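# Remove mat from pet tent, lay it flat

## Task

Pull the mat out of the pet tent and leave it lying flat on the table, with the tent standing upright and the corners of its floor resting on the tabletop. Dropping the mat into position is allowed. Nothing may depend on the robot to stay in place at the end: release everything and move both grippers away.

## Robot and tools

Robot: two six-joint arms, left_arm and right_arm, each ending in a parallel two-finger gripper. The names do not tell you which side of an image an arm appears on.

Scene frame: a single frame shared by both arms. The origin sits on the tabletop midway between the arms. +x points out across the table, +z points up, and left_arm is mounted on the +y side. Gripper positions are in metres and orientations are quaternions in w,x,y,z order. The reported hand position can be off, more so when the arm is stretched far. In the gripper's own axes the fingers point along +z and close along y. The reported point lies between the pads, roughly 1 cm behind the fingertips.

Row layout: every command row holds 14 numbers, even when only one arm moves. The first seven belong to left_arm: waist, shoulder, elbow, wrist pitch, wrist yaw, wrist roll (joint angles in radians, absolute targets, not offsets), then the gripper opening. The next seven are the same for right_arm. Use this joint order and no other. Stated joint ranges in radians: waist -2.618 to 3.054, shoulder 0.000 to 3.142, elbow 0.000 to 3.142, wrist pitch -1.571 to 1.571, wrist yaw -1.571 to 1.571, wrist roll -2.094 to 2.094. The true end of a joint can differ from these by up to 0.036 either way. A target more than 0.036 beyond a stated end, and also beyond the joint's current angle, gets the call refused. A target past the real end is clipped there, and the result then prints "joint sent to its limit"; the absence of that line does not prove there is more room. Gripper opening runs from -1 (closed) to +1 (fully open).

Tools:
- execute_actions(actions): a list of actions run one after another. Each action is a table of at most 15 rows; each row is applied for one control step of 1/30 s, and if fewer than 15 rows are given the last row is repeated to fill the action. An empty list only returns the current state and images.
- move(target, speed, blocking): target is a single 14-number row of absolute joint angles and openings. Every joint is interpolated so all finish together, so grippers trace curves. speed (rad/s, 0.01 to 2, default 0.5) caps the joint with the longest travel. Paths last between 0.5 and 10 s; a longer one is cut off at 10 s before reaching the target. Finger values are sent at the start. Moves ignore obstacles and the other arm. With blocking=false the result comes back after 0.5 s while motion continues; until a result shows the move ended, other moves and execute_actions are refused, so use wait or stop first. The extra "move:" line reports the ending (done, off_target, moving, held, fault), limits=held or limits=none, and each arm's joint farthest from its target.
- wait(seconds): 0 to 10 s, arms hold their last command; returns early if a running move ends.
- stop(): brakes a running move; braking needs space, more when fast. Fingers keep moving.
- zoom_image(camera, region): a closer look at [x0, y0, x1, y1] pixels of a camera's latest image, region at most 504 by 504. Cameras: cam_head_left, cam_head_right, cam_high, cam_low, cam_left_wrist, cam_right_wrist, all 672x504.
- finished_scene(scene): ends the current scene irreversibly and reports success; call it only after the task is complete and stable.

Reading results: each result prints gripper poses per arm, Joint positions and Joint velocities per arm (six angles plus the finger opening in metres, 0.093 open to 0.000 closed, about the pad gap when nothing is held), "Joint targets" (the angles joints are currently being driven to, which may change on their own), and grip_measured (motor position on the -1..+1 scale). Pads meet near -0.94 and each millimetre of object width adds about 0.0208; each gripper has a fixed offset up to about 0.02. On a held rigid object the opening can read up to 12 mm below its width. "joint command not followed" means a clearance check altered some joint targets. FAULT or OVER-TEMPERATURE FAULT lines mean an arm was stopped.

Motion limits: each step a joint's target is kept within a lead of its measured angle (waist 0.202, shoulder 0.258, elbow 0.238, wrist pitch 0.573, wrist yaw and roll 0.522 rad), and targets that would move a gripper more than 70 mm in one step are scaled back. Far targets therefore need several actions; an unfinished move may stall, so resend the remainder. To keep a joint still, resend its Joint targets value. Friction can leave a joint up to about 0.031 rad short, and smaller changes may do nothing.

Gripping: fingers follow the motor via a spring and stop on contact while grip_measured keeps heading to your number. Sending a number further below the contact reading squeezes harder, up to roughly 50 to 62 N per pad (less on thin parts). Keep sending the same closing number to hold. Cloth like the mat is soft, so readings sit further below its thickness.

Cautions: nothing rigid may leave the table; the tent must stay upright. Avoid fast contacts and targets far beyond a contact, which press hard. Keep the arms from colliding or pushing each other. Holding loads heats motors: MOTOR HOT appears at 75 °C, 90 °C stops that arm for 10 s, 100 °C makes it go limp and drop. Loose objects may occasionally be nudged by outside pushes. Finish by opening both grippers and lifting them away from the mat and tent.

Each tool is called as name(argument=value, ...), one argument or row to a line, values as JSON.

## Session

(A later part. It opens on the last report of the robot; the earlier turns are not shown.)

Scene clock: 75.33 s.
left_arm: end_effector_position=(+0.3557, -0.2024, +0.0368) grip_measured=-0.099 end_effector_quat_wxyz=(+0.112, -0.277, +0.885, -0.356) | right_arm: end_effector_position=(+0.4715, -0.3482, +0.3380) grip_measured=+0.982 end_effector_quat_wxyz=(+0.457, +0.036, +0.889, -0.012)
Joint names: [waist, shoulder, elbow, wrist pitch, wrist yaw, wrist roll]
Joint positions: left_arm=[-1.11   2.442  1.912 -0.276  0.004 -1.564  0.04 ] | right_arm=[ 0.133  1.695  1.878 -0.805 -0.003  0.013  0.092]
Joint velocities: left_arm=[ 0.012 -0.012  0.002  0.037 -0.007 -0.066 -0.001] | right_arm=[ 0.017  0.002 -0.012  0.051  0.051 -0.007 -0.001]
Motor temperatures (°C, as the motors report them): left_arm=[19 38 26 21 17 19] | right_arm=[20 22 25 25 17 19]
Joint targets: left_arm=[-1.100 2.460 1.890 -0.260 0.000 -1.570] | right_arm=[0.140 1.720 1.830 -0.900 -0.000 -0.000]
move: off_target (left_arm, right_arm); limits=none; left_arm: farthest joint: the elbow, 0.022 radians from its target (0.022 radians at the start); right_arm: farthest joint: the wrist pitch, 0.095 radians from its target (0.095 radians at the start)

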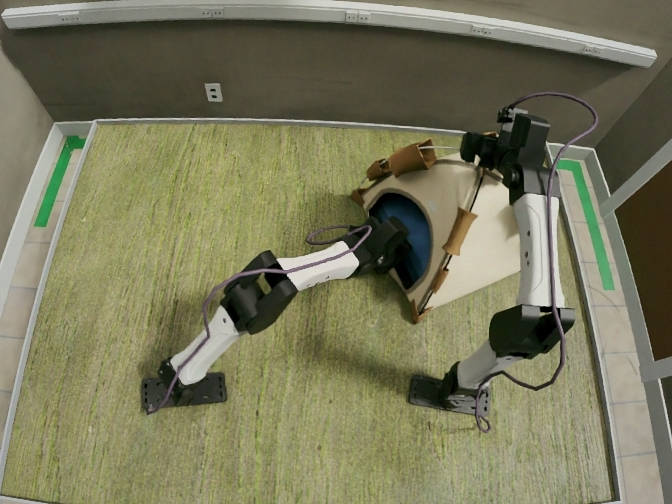

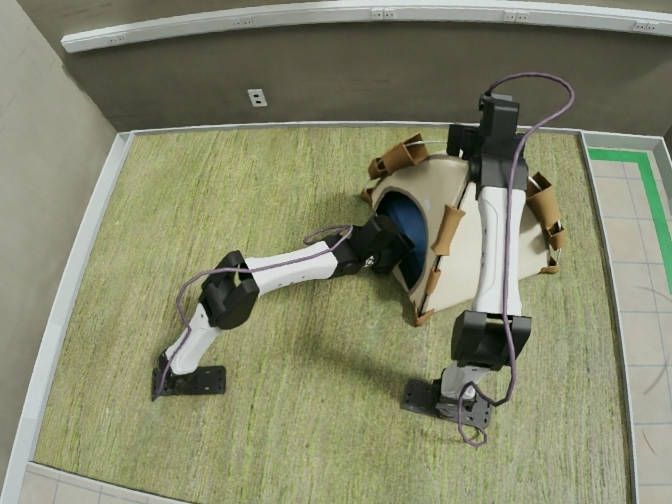

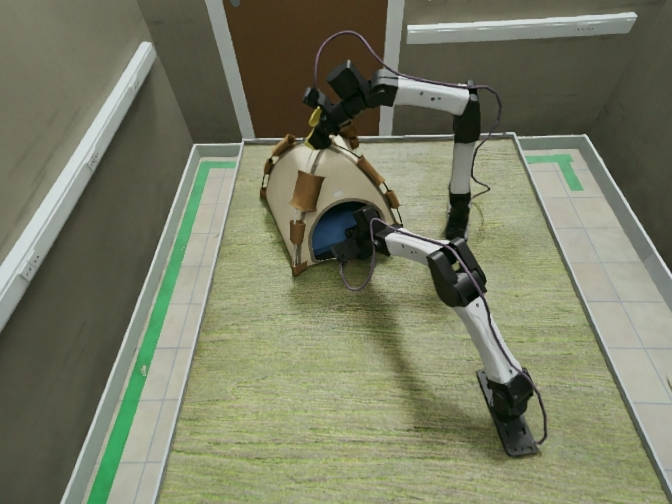

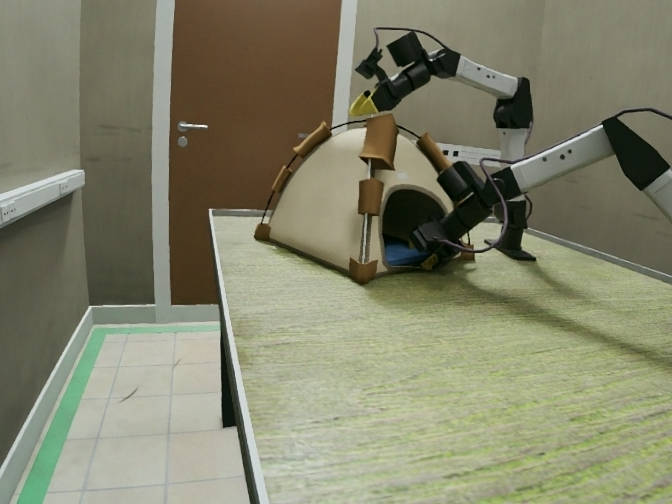

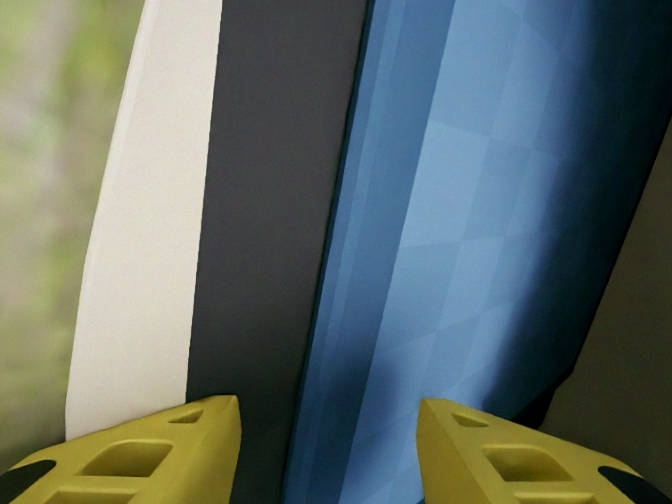

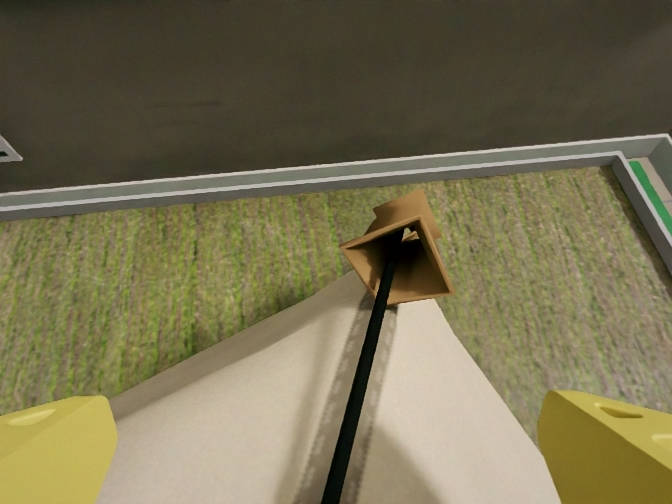

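move(
  target=[-1.1,2.575,2.085,-0.28,0,-1.57,-0.1,0.14,1.72,1.83,-0.9,0,0,1],
  speed=0.15,
)

move(
  target=[-1.1,2.69,2.30,-0.385,0,-1.57,-0.1,0.14,1.72,1.83,-0.9,0,0,1],
  speed=0.15,
)

Scene clock: 77.53 s.
left_arm: end_effector_position=(+0.3725, -0.2263, +0.0382) grip_measured=-0.099 end_effector_quat_wxyz=(+0.120, -0.274, +0.875, -0.380) | right_arm: end_effector_position=(+0.4717, -0.3482, +0.3391) grip_measured=+0.982 end_effector_quat_wxyz=(+0.459, +0.037, +0.888, -0.011)
Joint names: [waist, shoulder, elbow, wrist pitch, wrist yaw, wrist roll]
Joint positions: left_arm=[-1.11   2.544  2.069 -0.276  0.004 -1.564  0.04 ] | right_arm=[ 0.133  1.694  1.878 -0.802 -0.003  0.014  0.092]
Joint velocities: left_arm=[-0.002  0.012 -0.007  0.022 -0.007 -0.007  0.001] | right_arm=[-0.012  0.007 -0.012 -0.007 -0.022 -0.051 -0.001]
Motor temperatures (°C, as the motors report them): left_arm=[19 38 26 21 17 19] | right_arm=[20 22 25 25 17 19]
Joint targets: left_arm=[-1.100 2.575 2.085 -0.280 -0.000 -1.570] | right_arm=[0.140 1.720 1.830 -0.900 0.000 0.000]
move: off_target (left_arm, right_arm); limits=none; left_arm: farthest joint: the shoulder, 0.031 radians from its target (0.133 radians at the start); right_arm: farthest joint: the wrist pitch, 0.098 radians from its target (0.095 radians at the start)

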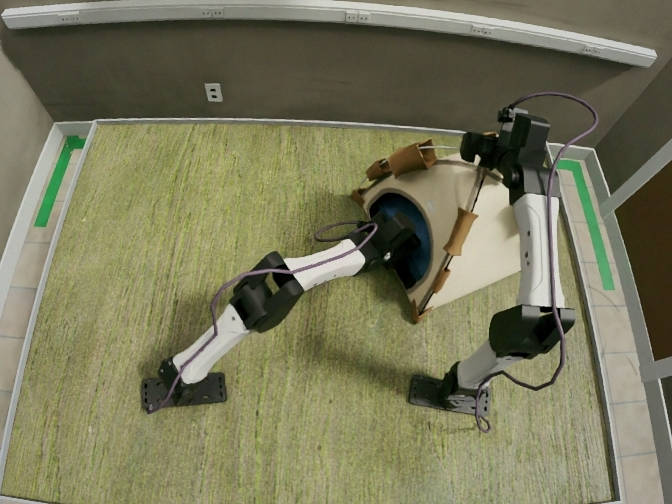

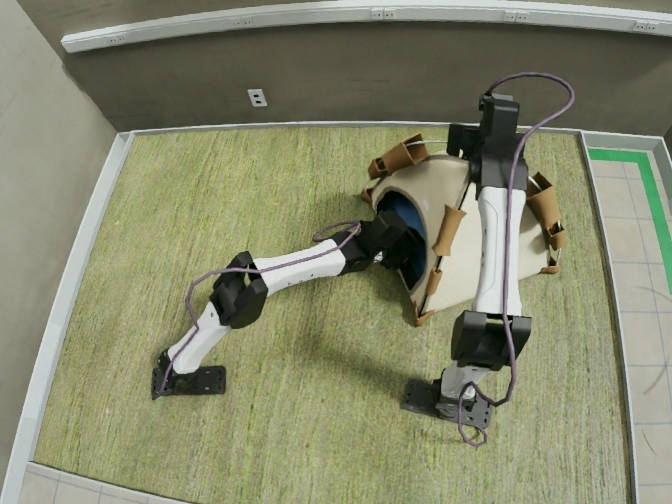

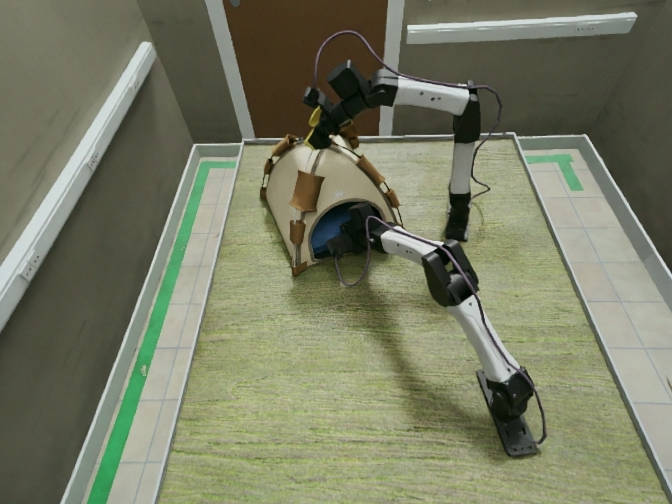

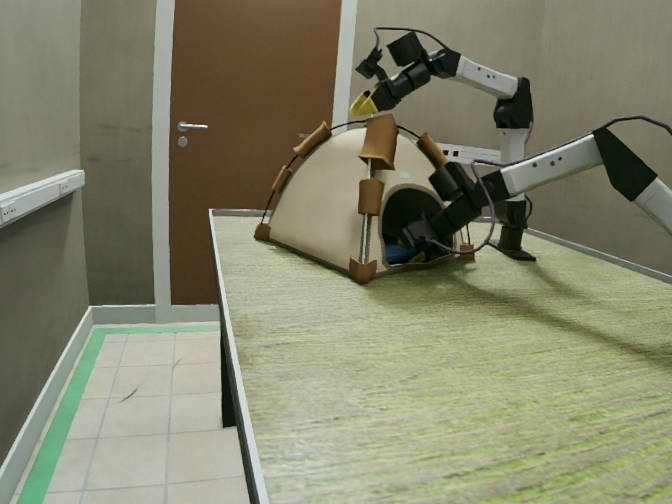

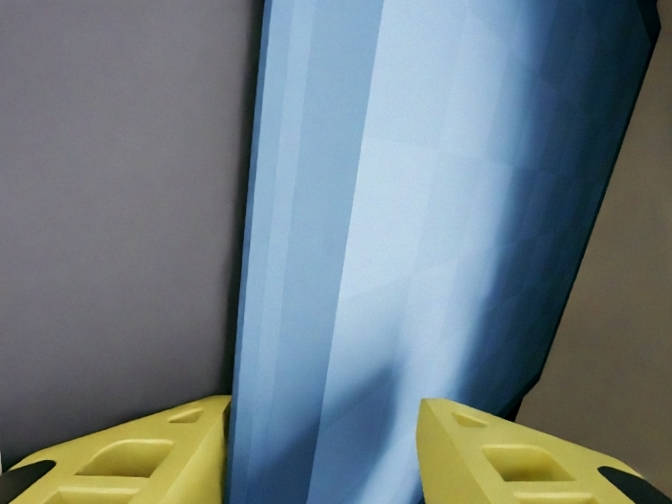

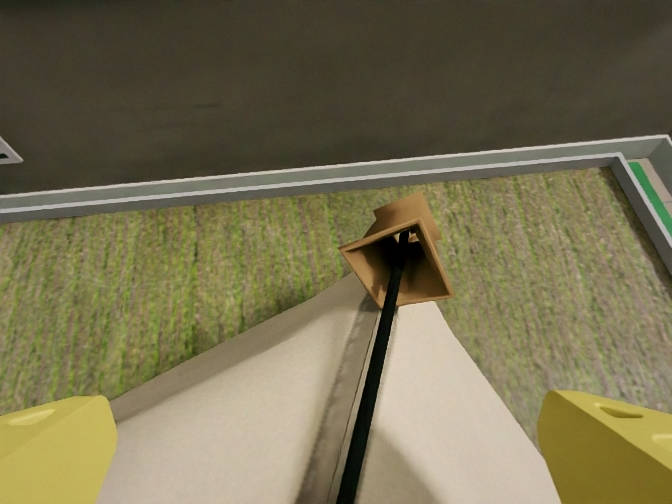

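Scene clock: 79.43 s.
left_arm: end_effector_position=(+0.3866, -0.2462, +0.0400) grip_measured=-0.099 end_effector_quat_wxyz=(+0.123, -0.272, +0.871, -0.391) | right_arm: end_effector_position=(+0.4716, -0.3482, +0.3391) grip_measured=+0.982 end_effector_quat_wxyz=(+0.459, +0.037, +0.888, -0.011)
Joint names: [waist, shoulder, elbow, wrist pitch, wrist yaw, wrist roll]
Joint positions: left_arm=[-1.11   2.661  2.284 -0.349  0.004 -1.564  0.04 ] | right_arm=[ 0.133  1.694  1.878 -0.802 -0.003  0.016  0.092]
Joint velocities: left_arm=[ 0.002  0.007 -0.002  0.007  0.051 -0.051  0.   ] | right_arm=[ 0.017 -0.017  0.002 -0.037 -0.037  0.007  0.001]
Motor temperatures (°C, as the motors report them): left_arm=[19 38 26 21 17 19] | right_arm=[20 23 25 25 17 19]
Joint targets: left_arm=[-1.100 2.690 2.300 -0.385 -0.000 -1.570] | right_arm=[0.140 1.720 1.830 -0.900 -0.000 -0.000]
move: off_target (left_arm, right_arm); limits=none; left_arm: farthest joint: the wrist pitch, 0.036 radians from its target (0.109 radians at the start); right_arm: farthest joint: the wrist pitch, 0.098 radians from its target (0.098 radians at the start)

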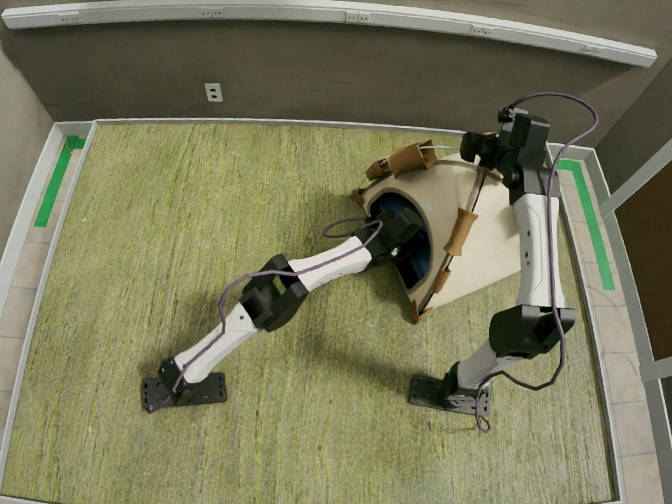

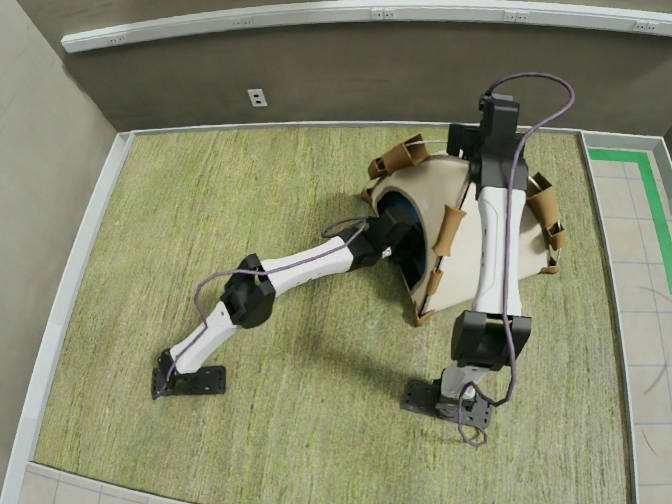

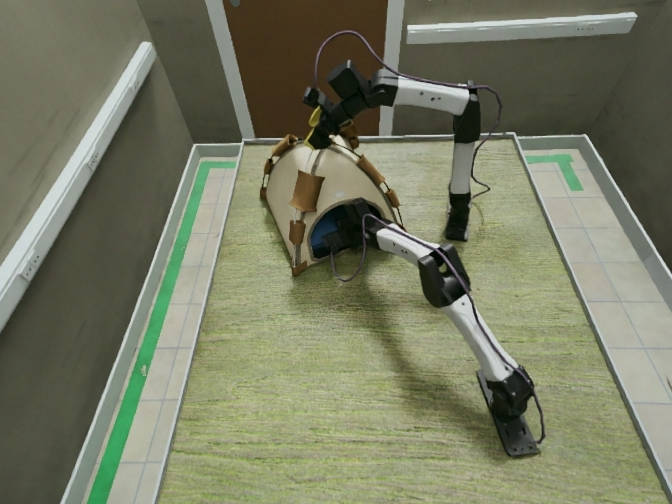

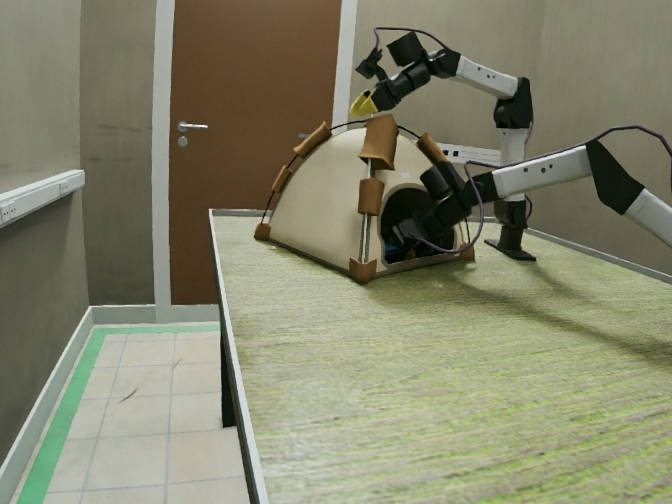

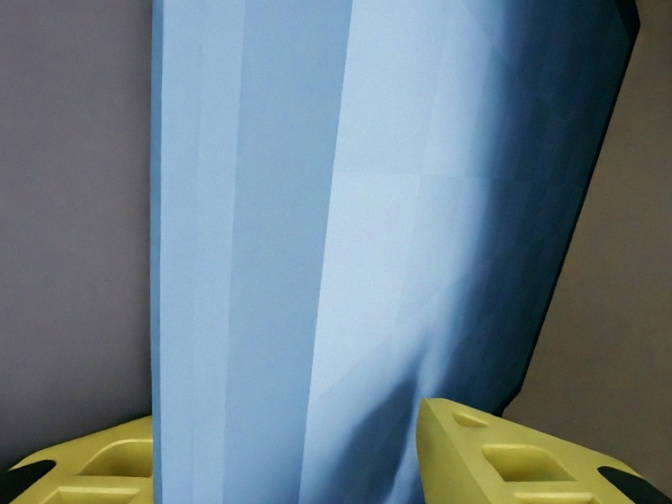

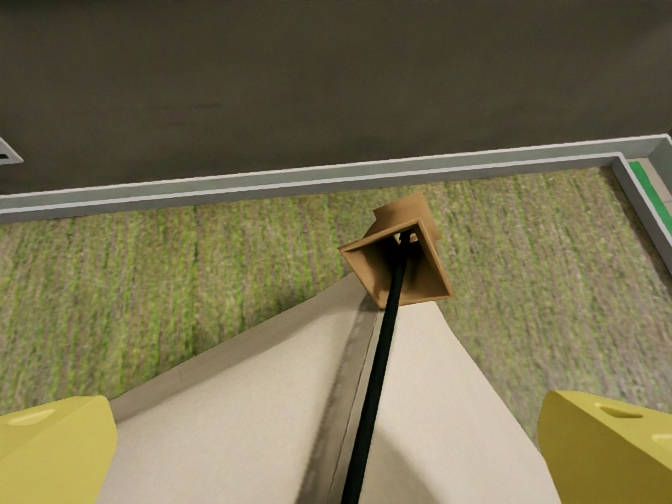

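move(
  target=[-1.1,2.66,2.30,-0.35,0,-1.57,-1,0.14,1.72,1.83,-0.9,0,0,1],
  speed=0.15,
)

move(
  target=[-1.07,2.2,1.48,0.13,0,-1.57,-1,0.14,1.72,1.83,-0.9,0,0,1],
  speed=0.4,
)

Scene clock: 80.93 s.
left_arm: end_effector_position=(+0.3867, -0.2464, +0.0398) grip_measured=-0.960 end_effector_quat_wxyz=(+0.124, -0.272, +0.870, -0.391) | right_arm: end_effector_position=(+0.4716, -0.3482, +0.3391) grip_measured=+0.982 end_effector_quat_wxyz=(+0.459, +0.038, +0.888, -0.011)
Joint names: [waist, shoulder, elbow, wrist pitch, wrist yaw, wrist roll]
Joint positions: left_arm=[-1.11   2.662  2.284 -0.347  0.004 -1.564  0.   ] | right_arm=[ 0.133  1.694  1.878 -0.802 -0.003  0.017  0.092]
Joint velocities: left_arm=[-0.012  0.012 -0.012 -0.066 -0.051 -0.081  0.   ] | right_arm=[ 0.002  0.012  0.002  0.007  0.066  0.11  -0.001]
Motor temperatures (°C, as the motors report them): left_arm=[19 39 26 21 17 19] | right_arm=[20 23 25 24 17 19]
Joint targets: left_arm=[-1.100 2.660 2.300 -0.350 -0.000 -1.570] | right_arm=[0.140 1.720 1.830 -0.900 0.000 0.000]
move: off_target (right_arm); limits=none; left_arm: farthest joint: the elbow, 0.016 radians from its target (0.016 radians at the start); right_arm: farthest joint: the wrist pitch, 0.098 radians from its target (0.098 radians at the start)

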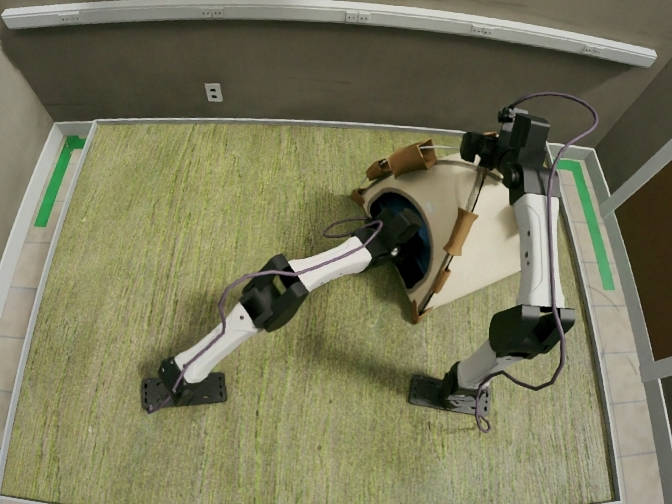

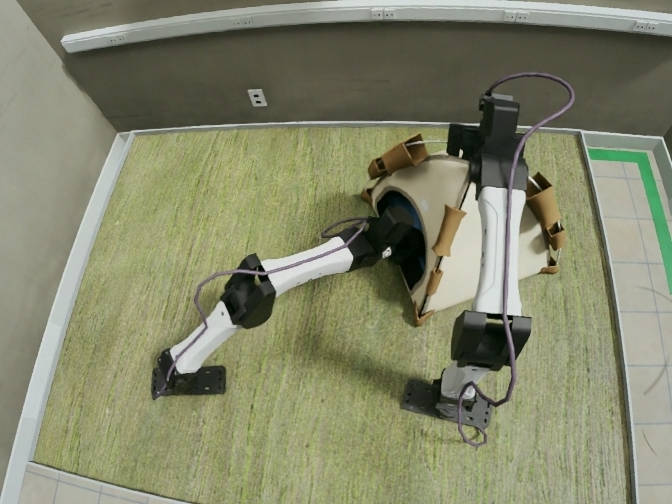

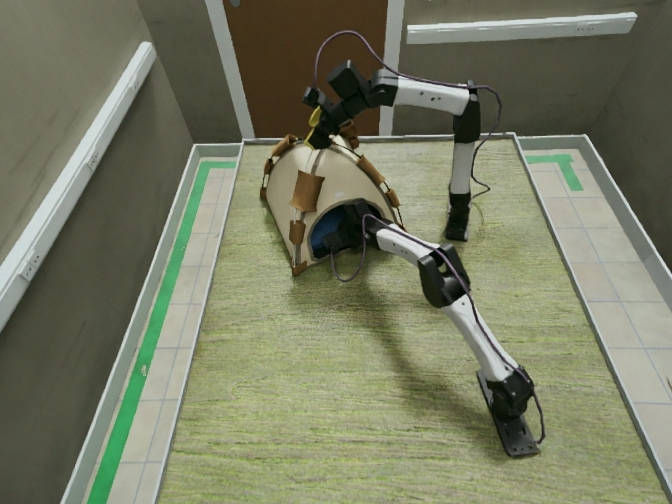

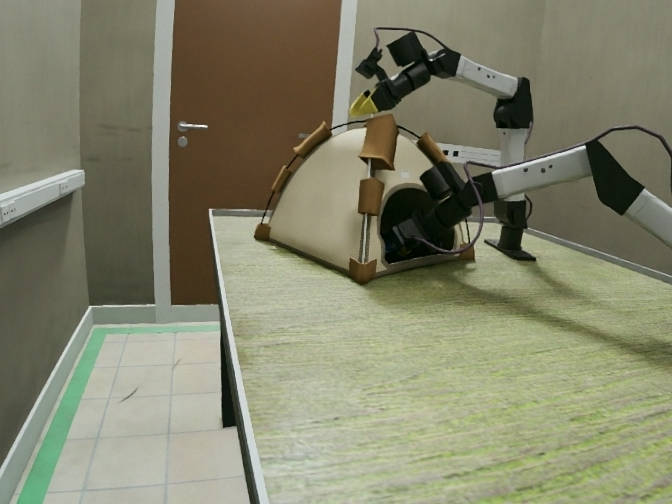

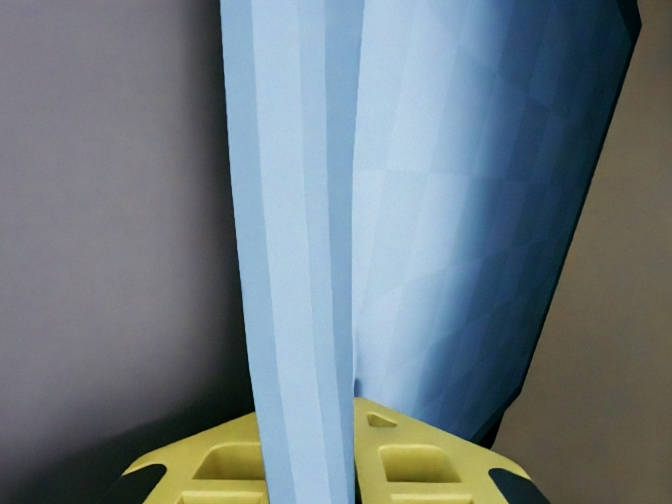

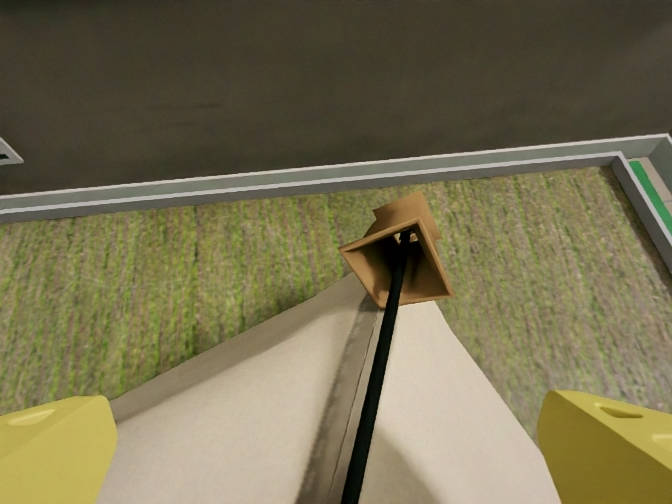

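Scene clock: 83.50 s.
left_arm: end_effector_position=(+0.3396, -0.1777, +0.0672) grip_measured=-0.960 end_effector_quat_wxyz=(+0.123, -0.261, +0.848, -0.445) | right_arm: end_effector_position=(+0.4705, -0.3422, +0.3371) grip_measured=+0.982 end_effector_quat_wxyz=(+0.454, +0.032, +0.890, -0.001)
Joint names: [waist, shoulder, elbow, wrist pitch, wrist yaw, wrist roll]
Joint positions: left_arm=[-1.096  2.224  1.502  0.109  0.051 -1.564  0.   ] | right_arm=[ 0.139  1.694  1.878 -0.812 -0.02   0.018  0.092]
Joint velocities: left_arm=[-0.007 -0.002 -0.007  0.037 -0.007 -0.022  0.   ] | right_arm=[-0.012 -0.002 -0.007  0.066 -0.037  0.007  0.   ]
Motor temperatures (°C, as the motors report them): left_arm=[19 40 26 22 17 19] | right_arm=[20 23 25 24 17 19]
Joint targets: left_arm=[-1.070 2.200 1.480 0.130 -0.000 -1.570] | right_arm=[0.140 1.720 1.830 -0.900 0.000 -0.000]
move: off_target (left_arm, right_arm); limits=none; left_arm: farthest joint: the wrist yaw, 0.051 radians from its target (0.004 radians at the start); right_arm: farthest joint: the wrist pitch, 0.088 radians from its target (0.098 radians at the start)

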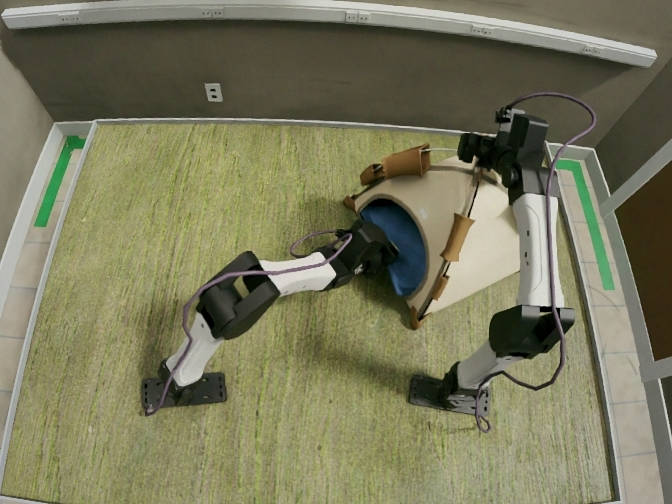

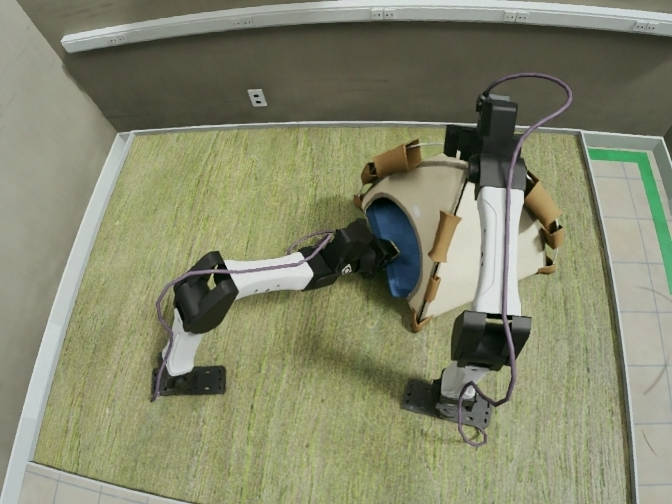

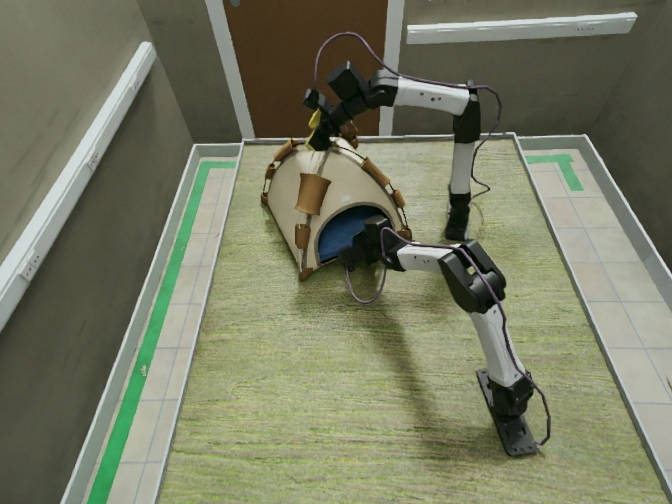

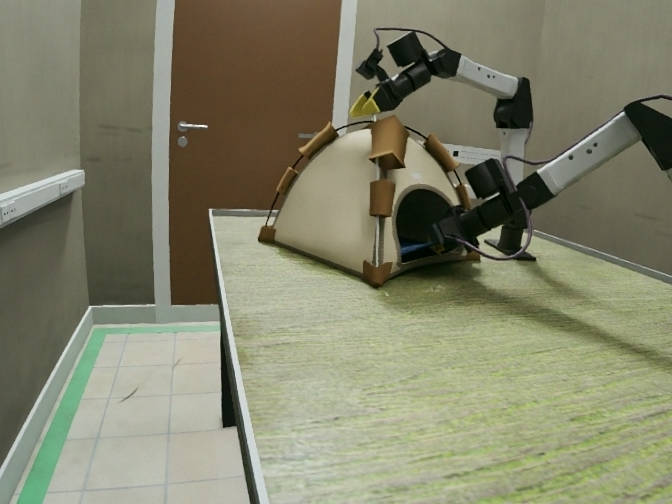

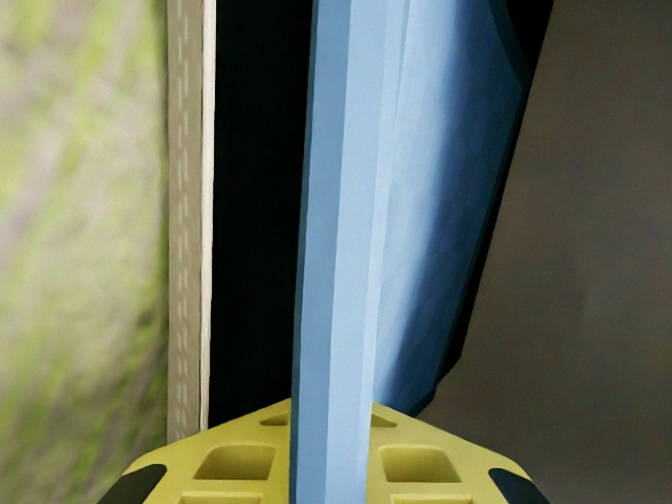

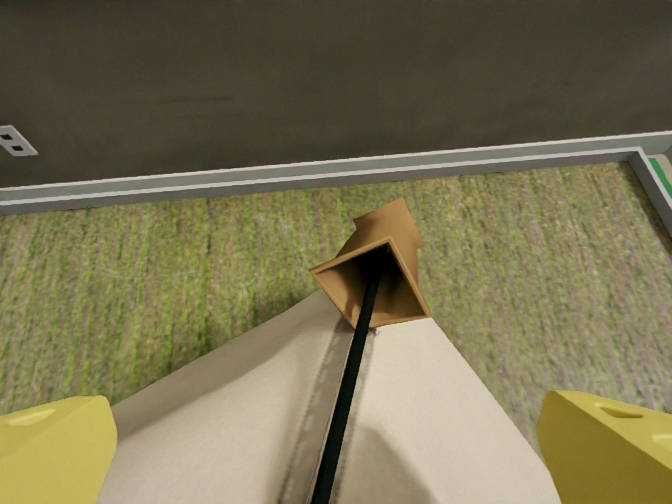

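move(
  target=[-1.09,2.13,1.50,0.10,0.03,-1.57,-1,0.14,1.72,1.83,-0.9,0,0,-1],
  speed=0.15,
)

move(
  target=[-1.09,1.91,1.07,0.34,0.03,-1.57,-1,0.14,1.72,1.83,-0.9,0,0,-1],
  speed=0.25,
)

Scene clock: 85.27 s.
left_arm: end_effector_position=(+0.3382, -0.1808, +0.1101) grip_measured=-0.960 end_effector_quat_wxyz=(+0.126, -0.250, +0.833, -0.478) | right_arm: end_effector_position=(+0.4720, -0.3383, +0.3389) grip_measured=-1.000 end_effector_quat_wxyz=(+0.458, +0.026, +0.888, +0.005)
Joint names: [waist, shoulder, elbow, wrist pitch, wrist yaw, wrist roll]
Joint positions: left_arm=[-1.096  2.15   1.502  0.109  0.069 -1.564  0.   ] | right_arm=[ 0.143  1.694  1.878 -0.803 -0.034  0.016  0.   ]
Joint velocities: left_arm=[ 0.012 -0.007  0.002 -0.125 -0.022 -0.051  0.   ] | right_arm=[-0.022 -0.017  0.007 -0.007  0.081  0.007  0.   ]
Motor temperatures (°C, as the motors report them): left_arm=[19 41 26 22 17 19] | right_arm=[20 23 25 24 17 19]
Joint targets: left_arm=[-1.090 2.130 1.500 0.100 0.030 -1.570] | right_arm=[0.140 1.720 1.830 -0.900 -0.000 -0.000]
move: off_target (left_arm, right_arm); limits=none; left_arm: farthest joint: the wrist yaw, 0.039 radians from its target (0.021 radians at the start); right_arm: farthest joint: the wrist pitch, 0.097 radians from its target (0.088 radians at the start)

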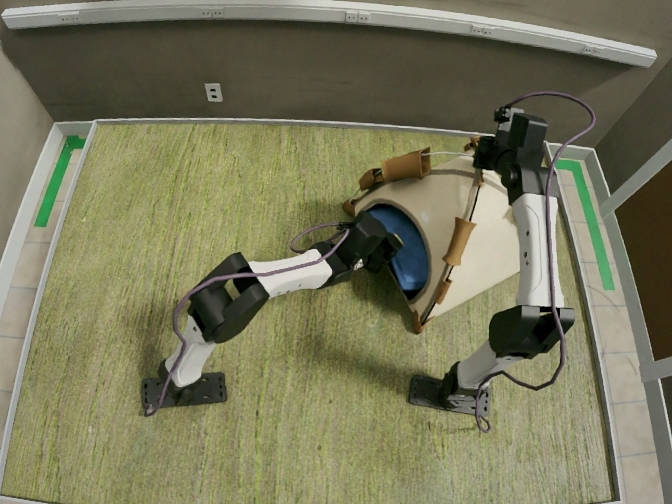

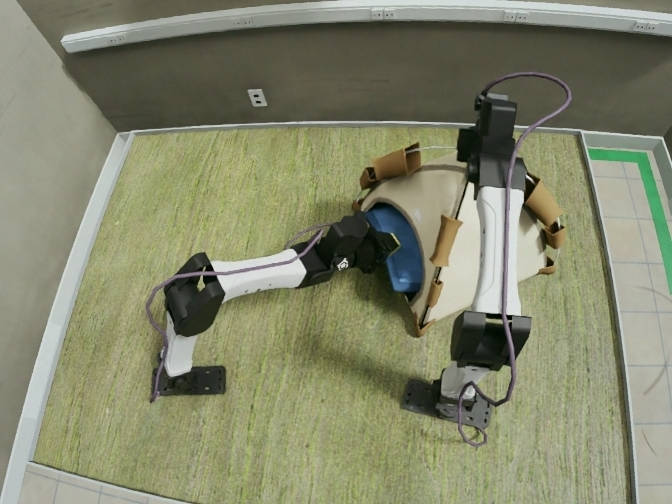

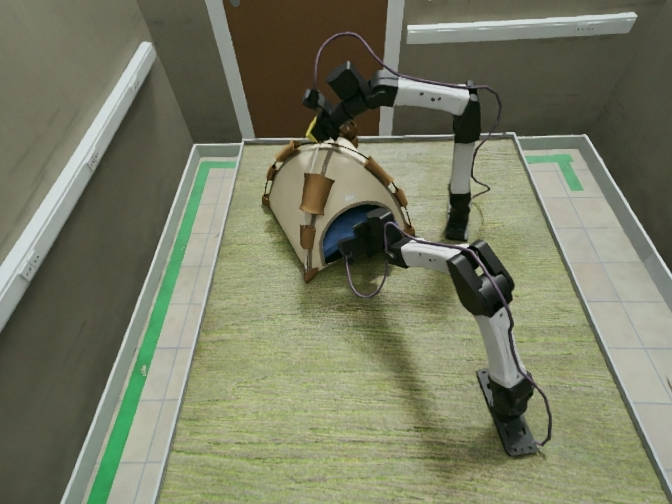

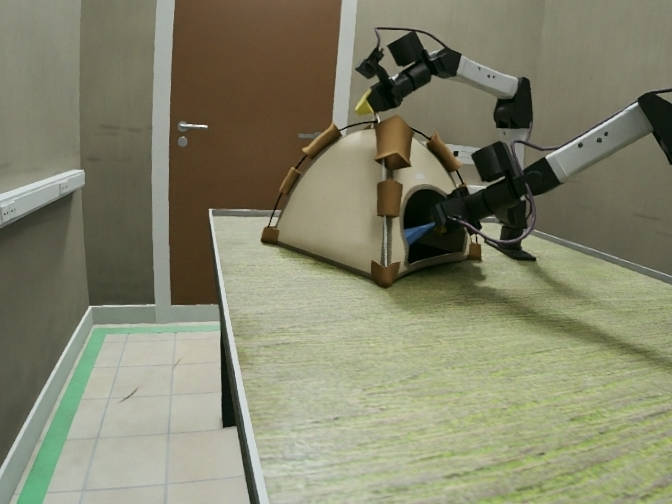

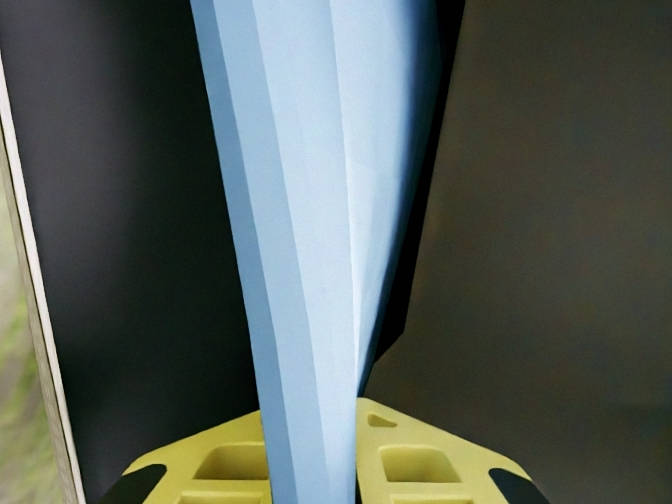

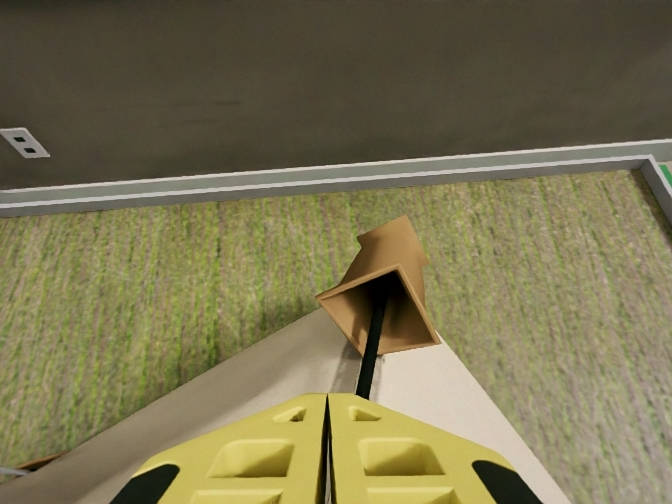

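Scene clock: 87.53 s.
left_arm: end_effector_position=(+0.2952, -0.1265, +0.1044) grip_measured=-0.960 end_effector_quat_wxyz=(+0.125, -0.243, +0.824, -0.497) | right_arm: end_effector_position=(+0.4702, -0.3379, +0.3364) grip_measured=-1.000 end_effector_quat_wxyz=(+0.453, +0.026, +0.891, +0.006)
Joint names: [waist, shoulder, elbow, wrist pitch, wrist yaw, wrist roll]
Joint positions: left_arm=[-1.096  1.93   1.097  0.336  0.085 -1.564  0.   ] | right_arm=[ 0.143  1.694  1.878 -0.816 -0.036  0.016  0.   ]
Joint velocities: left_arm=[-0.007 -0.012  0.012  0.022 -0.051 -0.066  0.   ] | right_arm=[-0.012 -0.002  0.002 -0.007 -0.007 -0.007  0.   ]
Motor temperatures (°C, as the motors report them): left_arm=[19 41 26 22 17 19] | right_arm=[20 24 24 24 17 19]
Joint targets: left_arm=[-1.090 1.910 1.070 0.340 0.030 -1.570] | right_arm=[0.140 1.720 1.830 -0.900 0.000 0.000]
move: off_target (left_arm, right_arm); limits=none; left_arm: farthest joint: the wrist yaw, 0.055 radians from its target (0.039 radians at the start); right_arm: farthest joint: the wrist pitch, 0.084 radians from its target (0.097 radians at the start)

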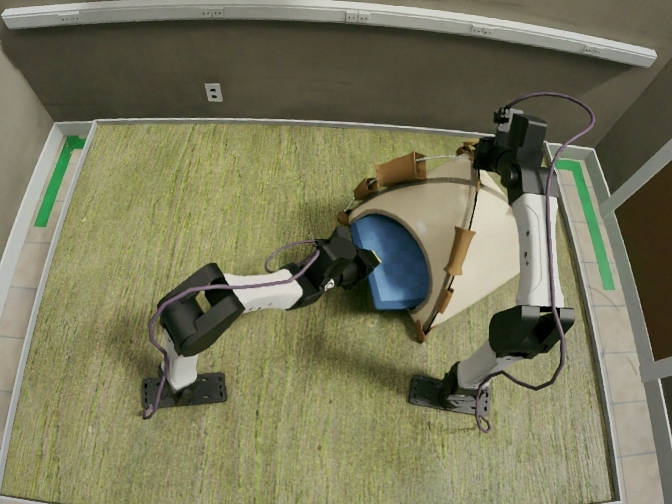

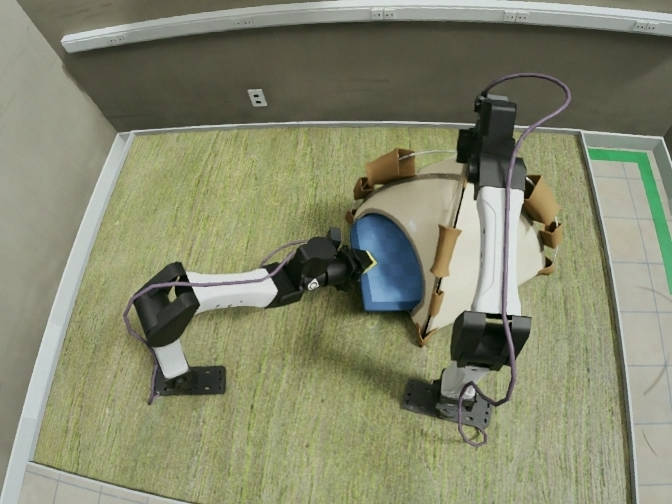

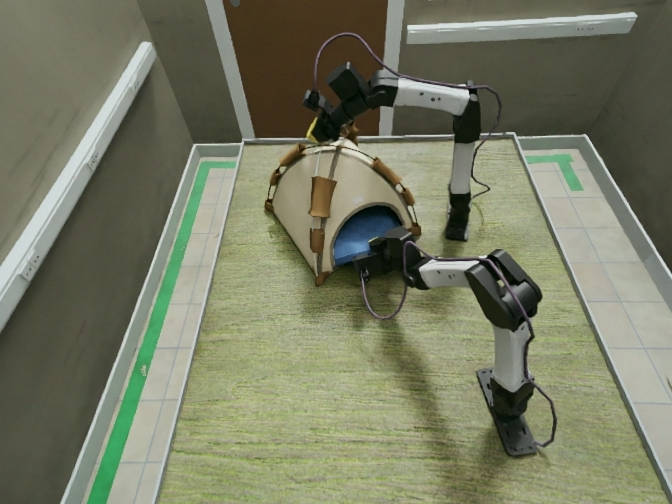

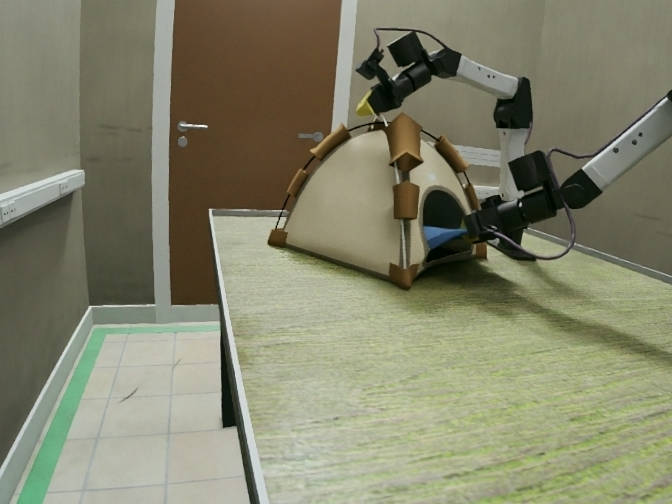

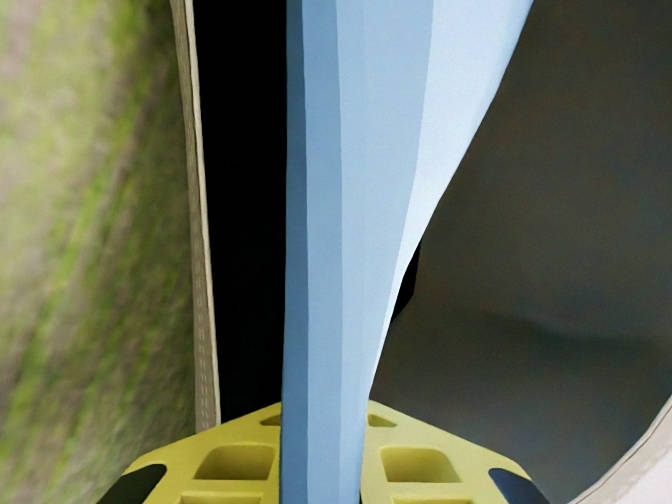

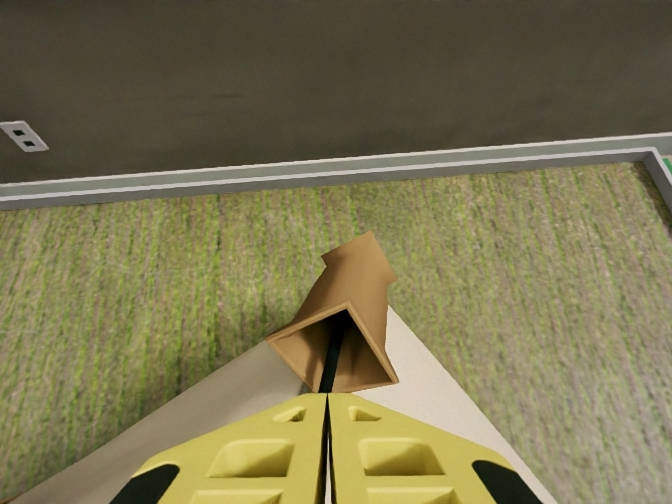

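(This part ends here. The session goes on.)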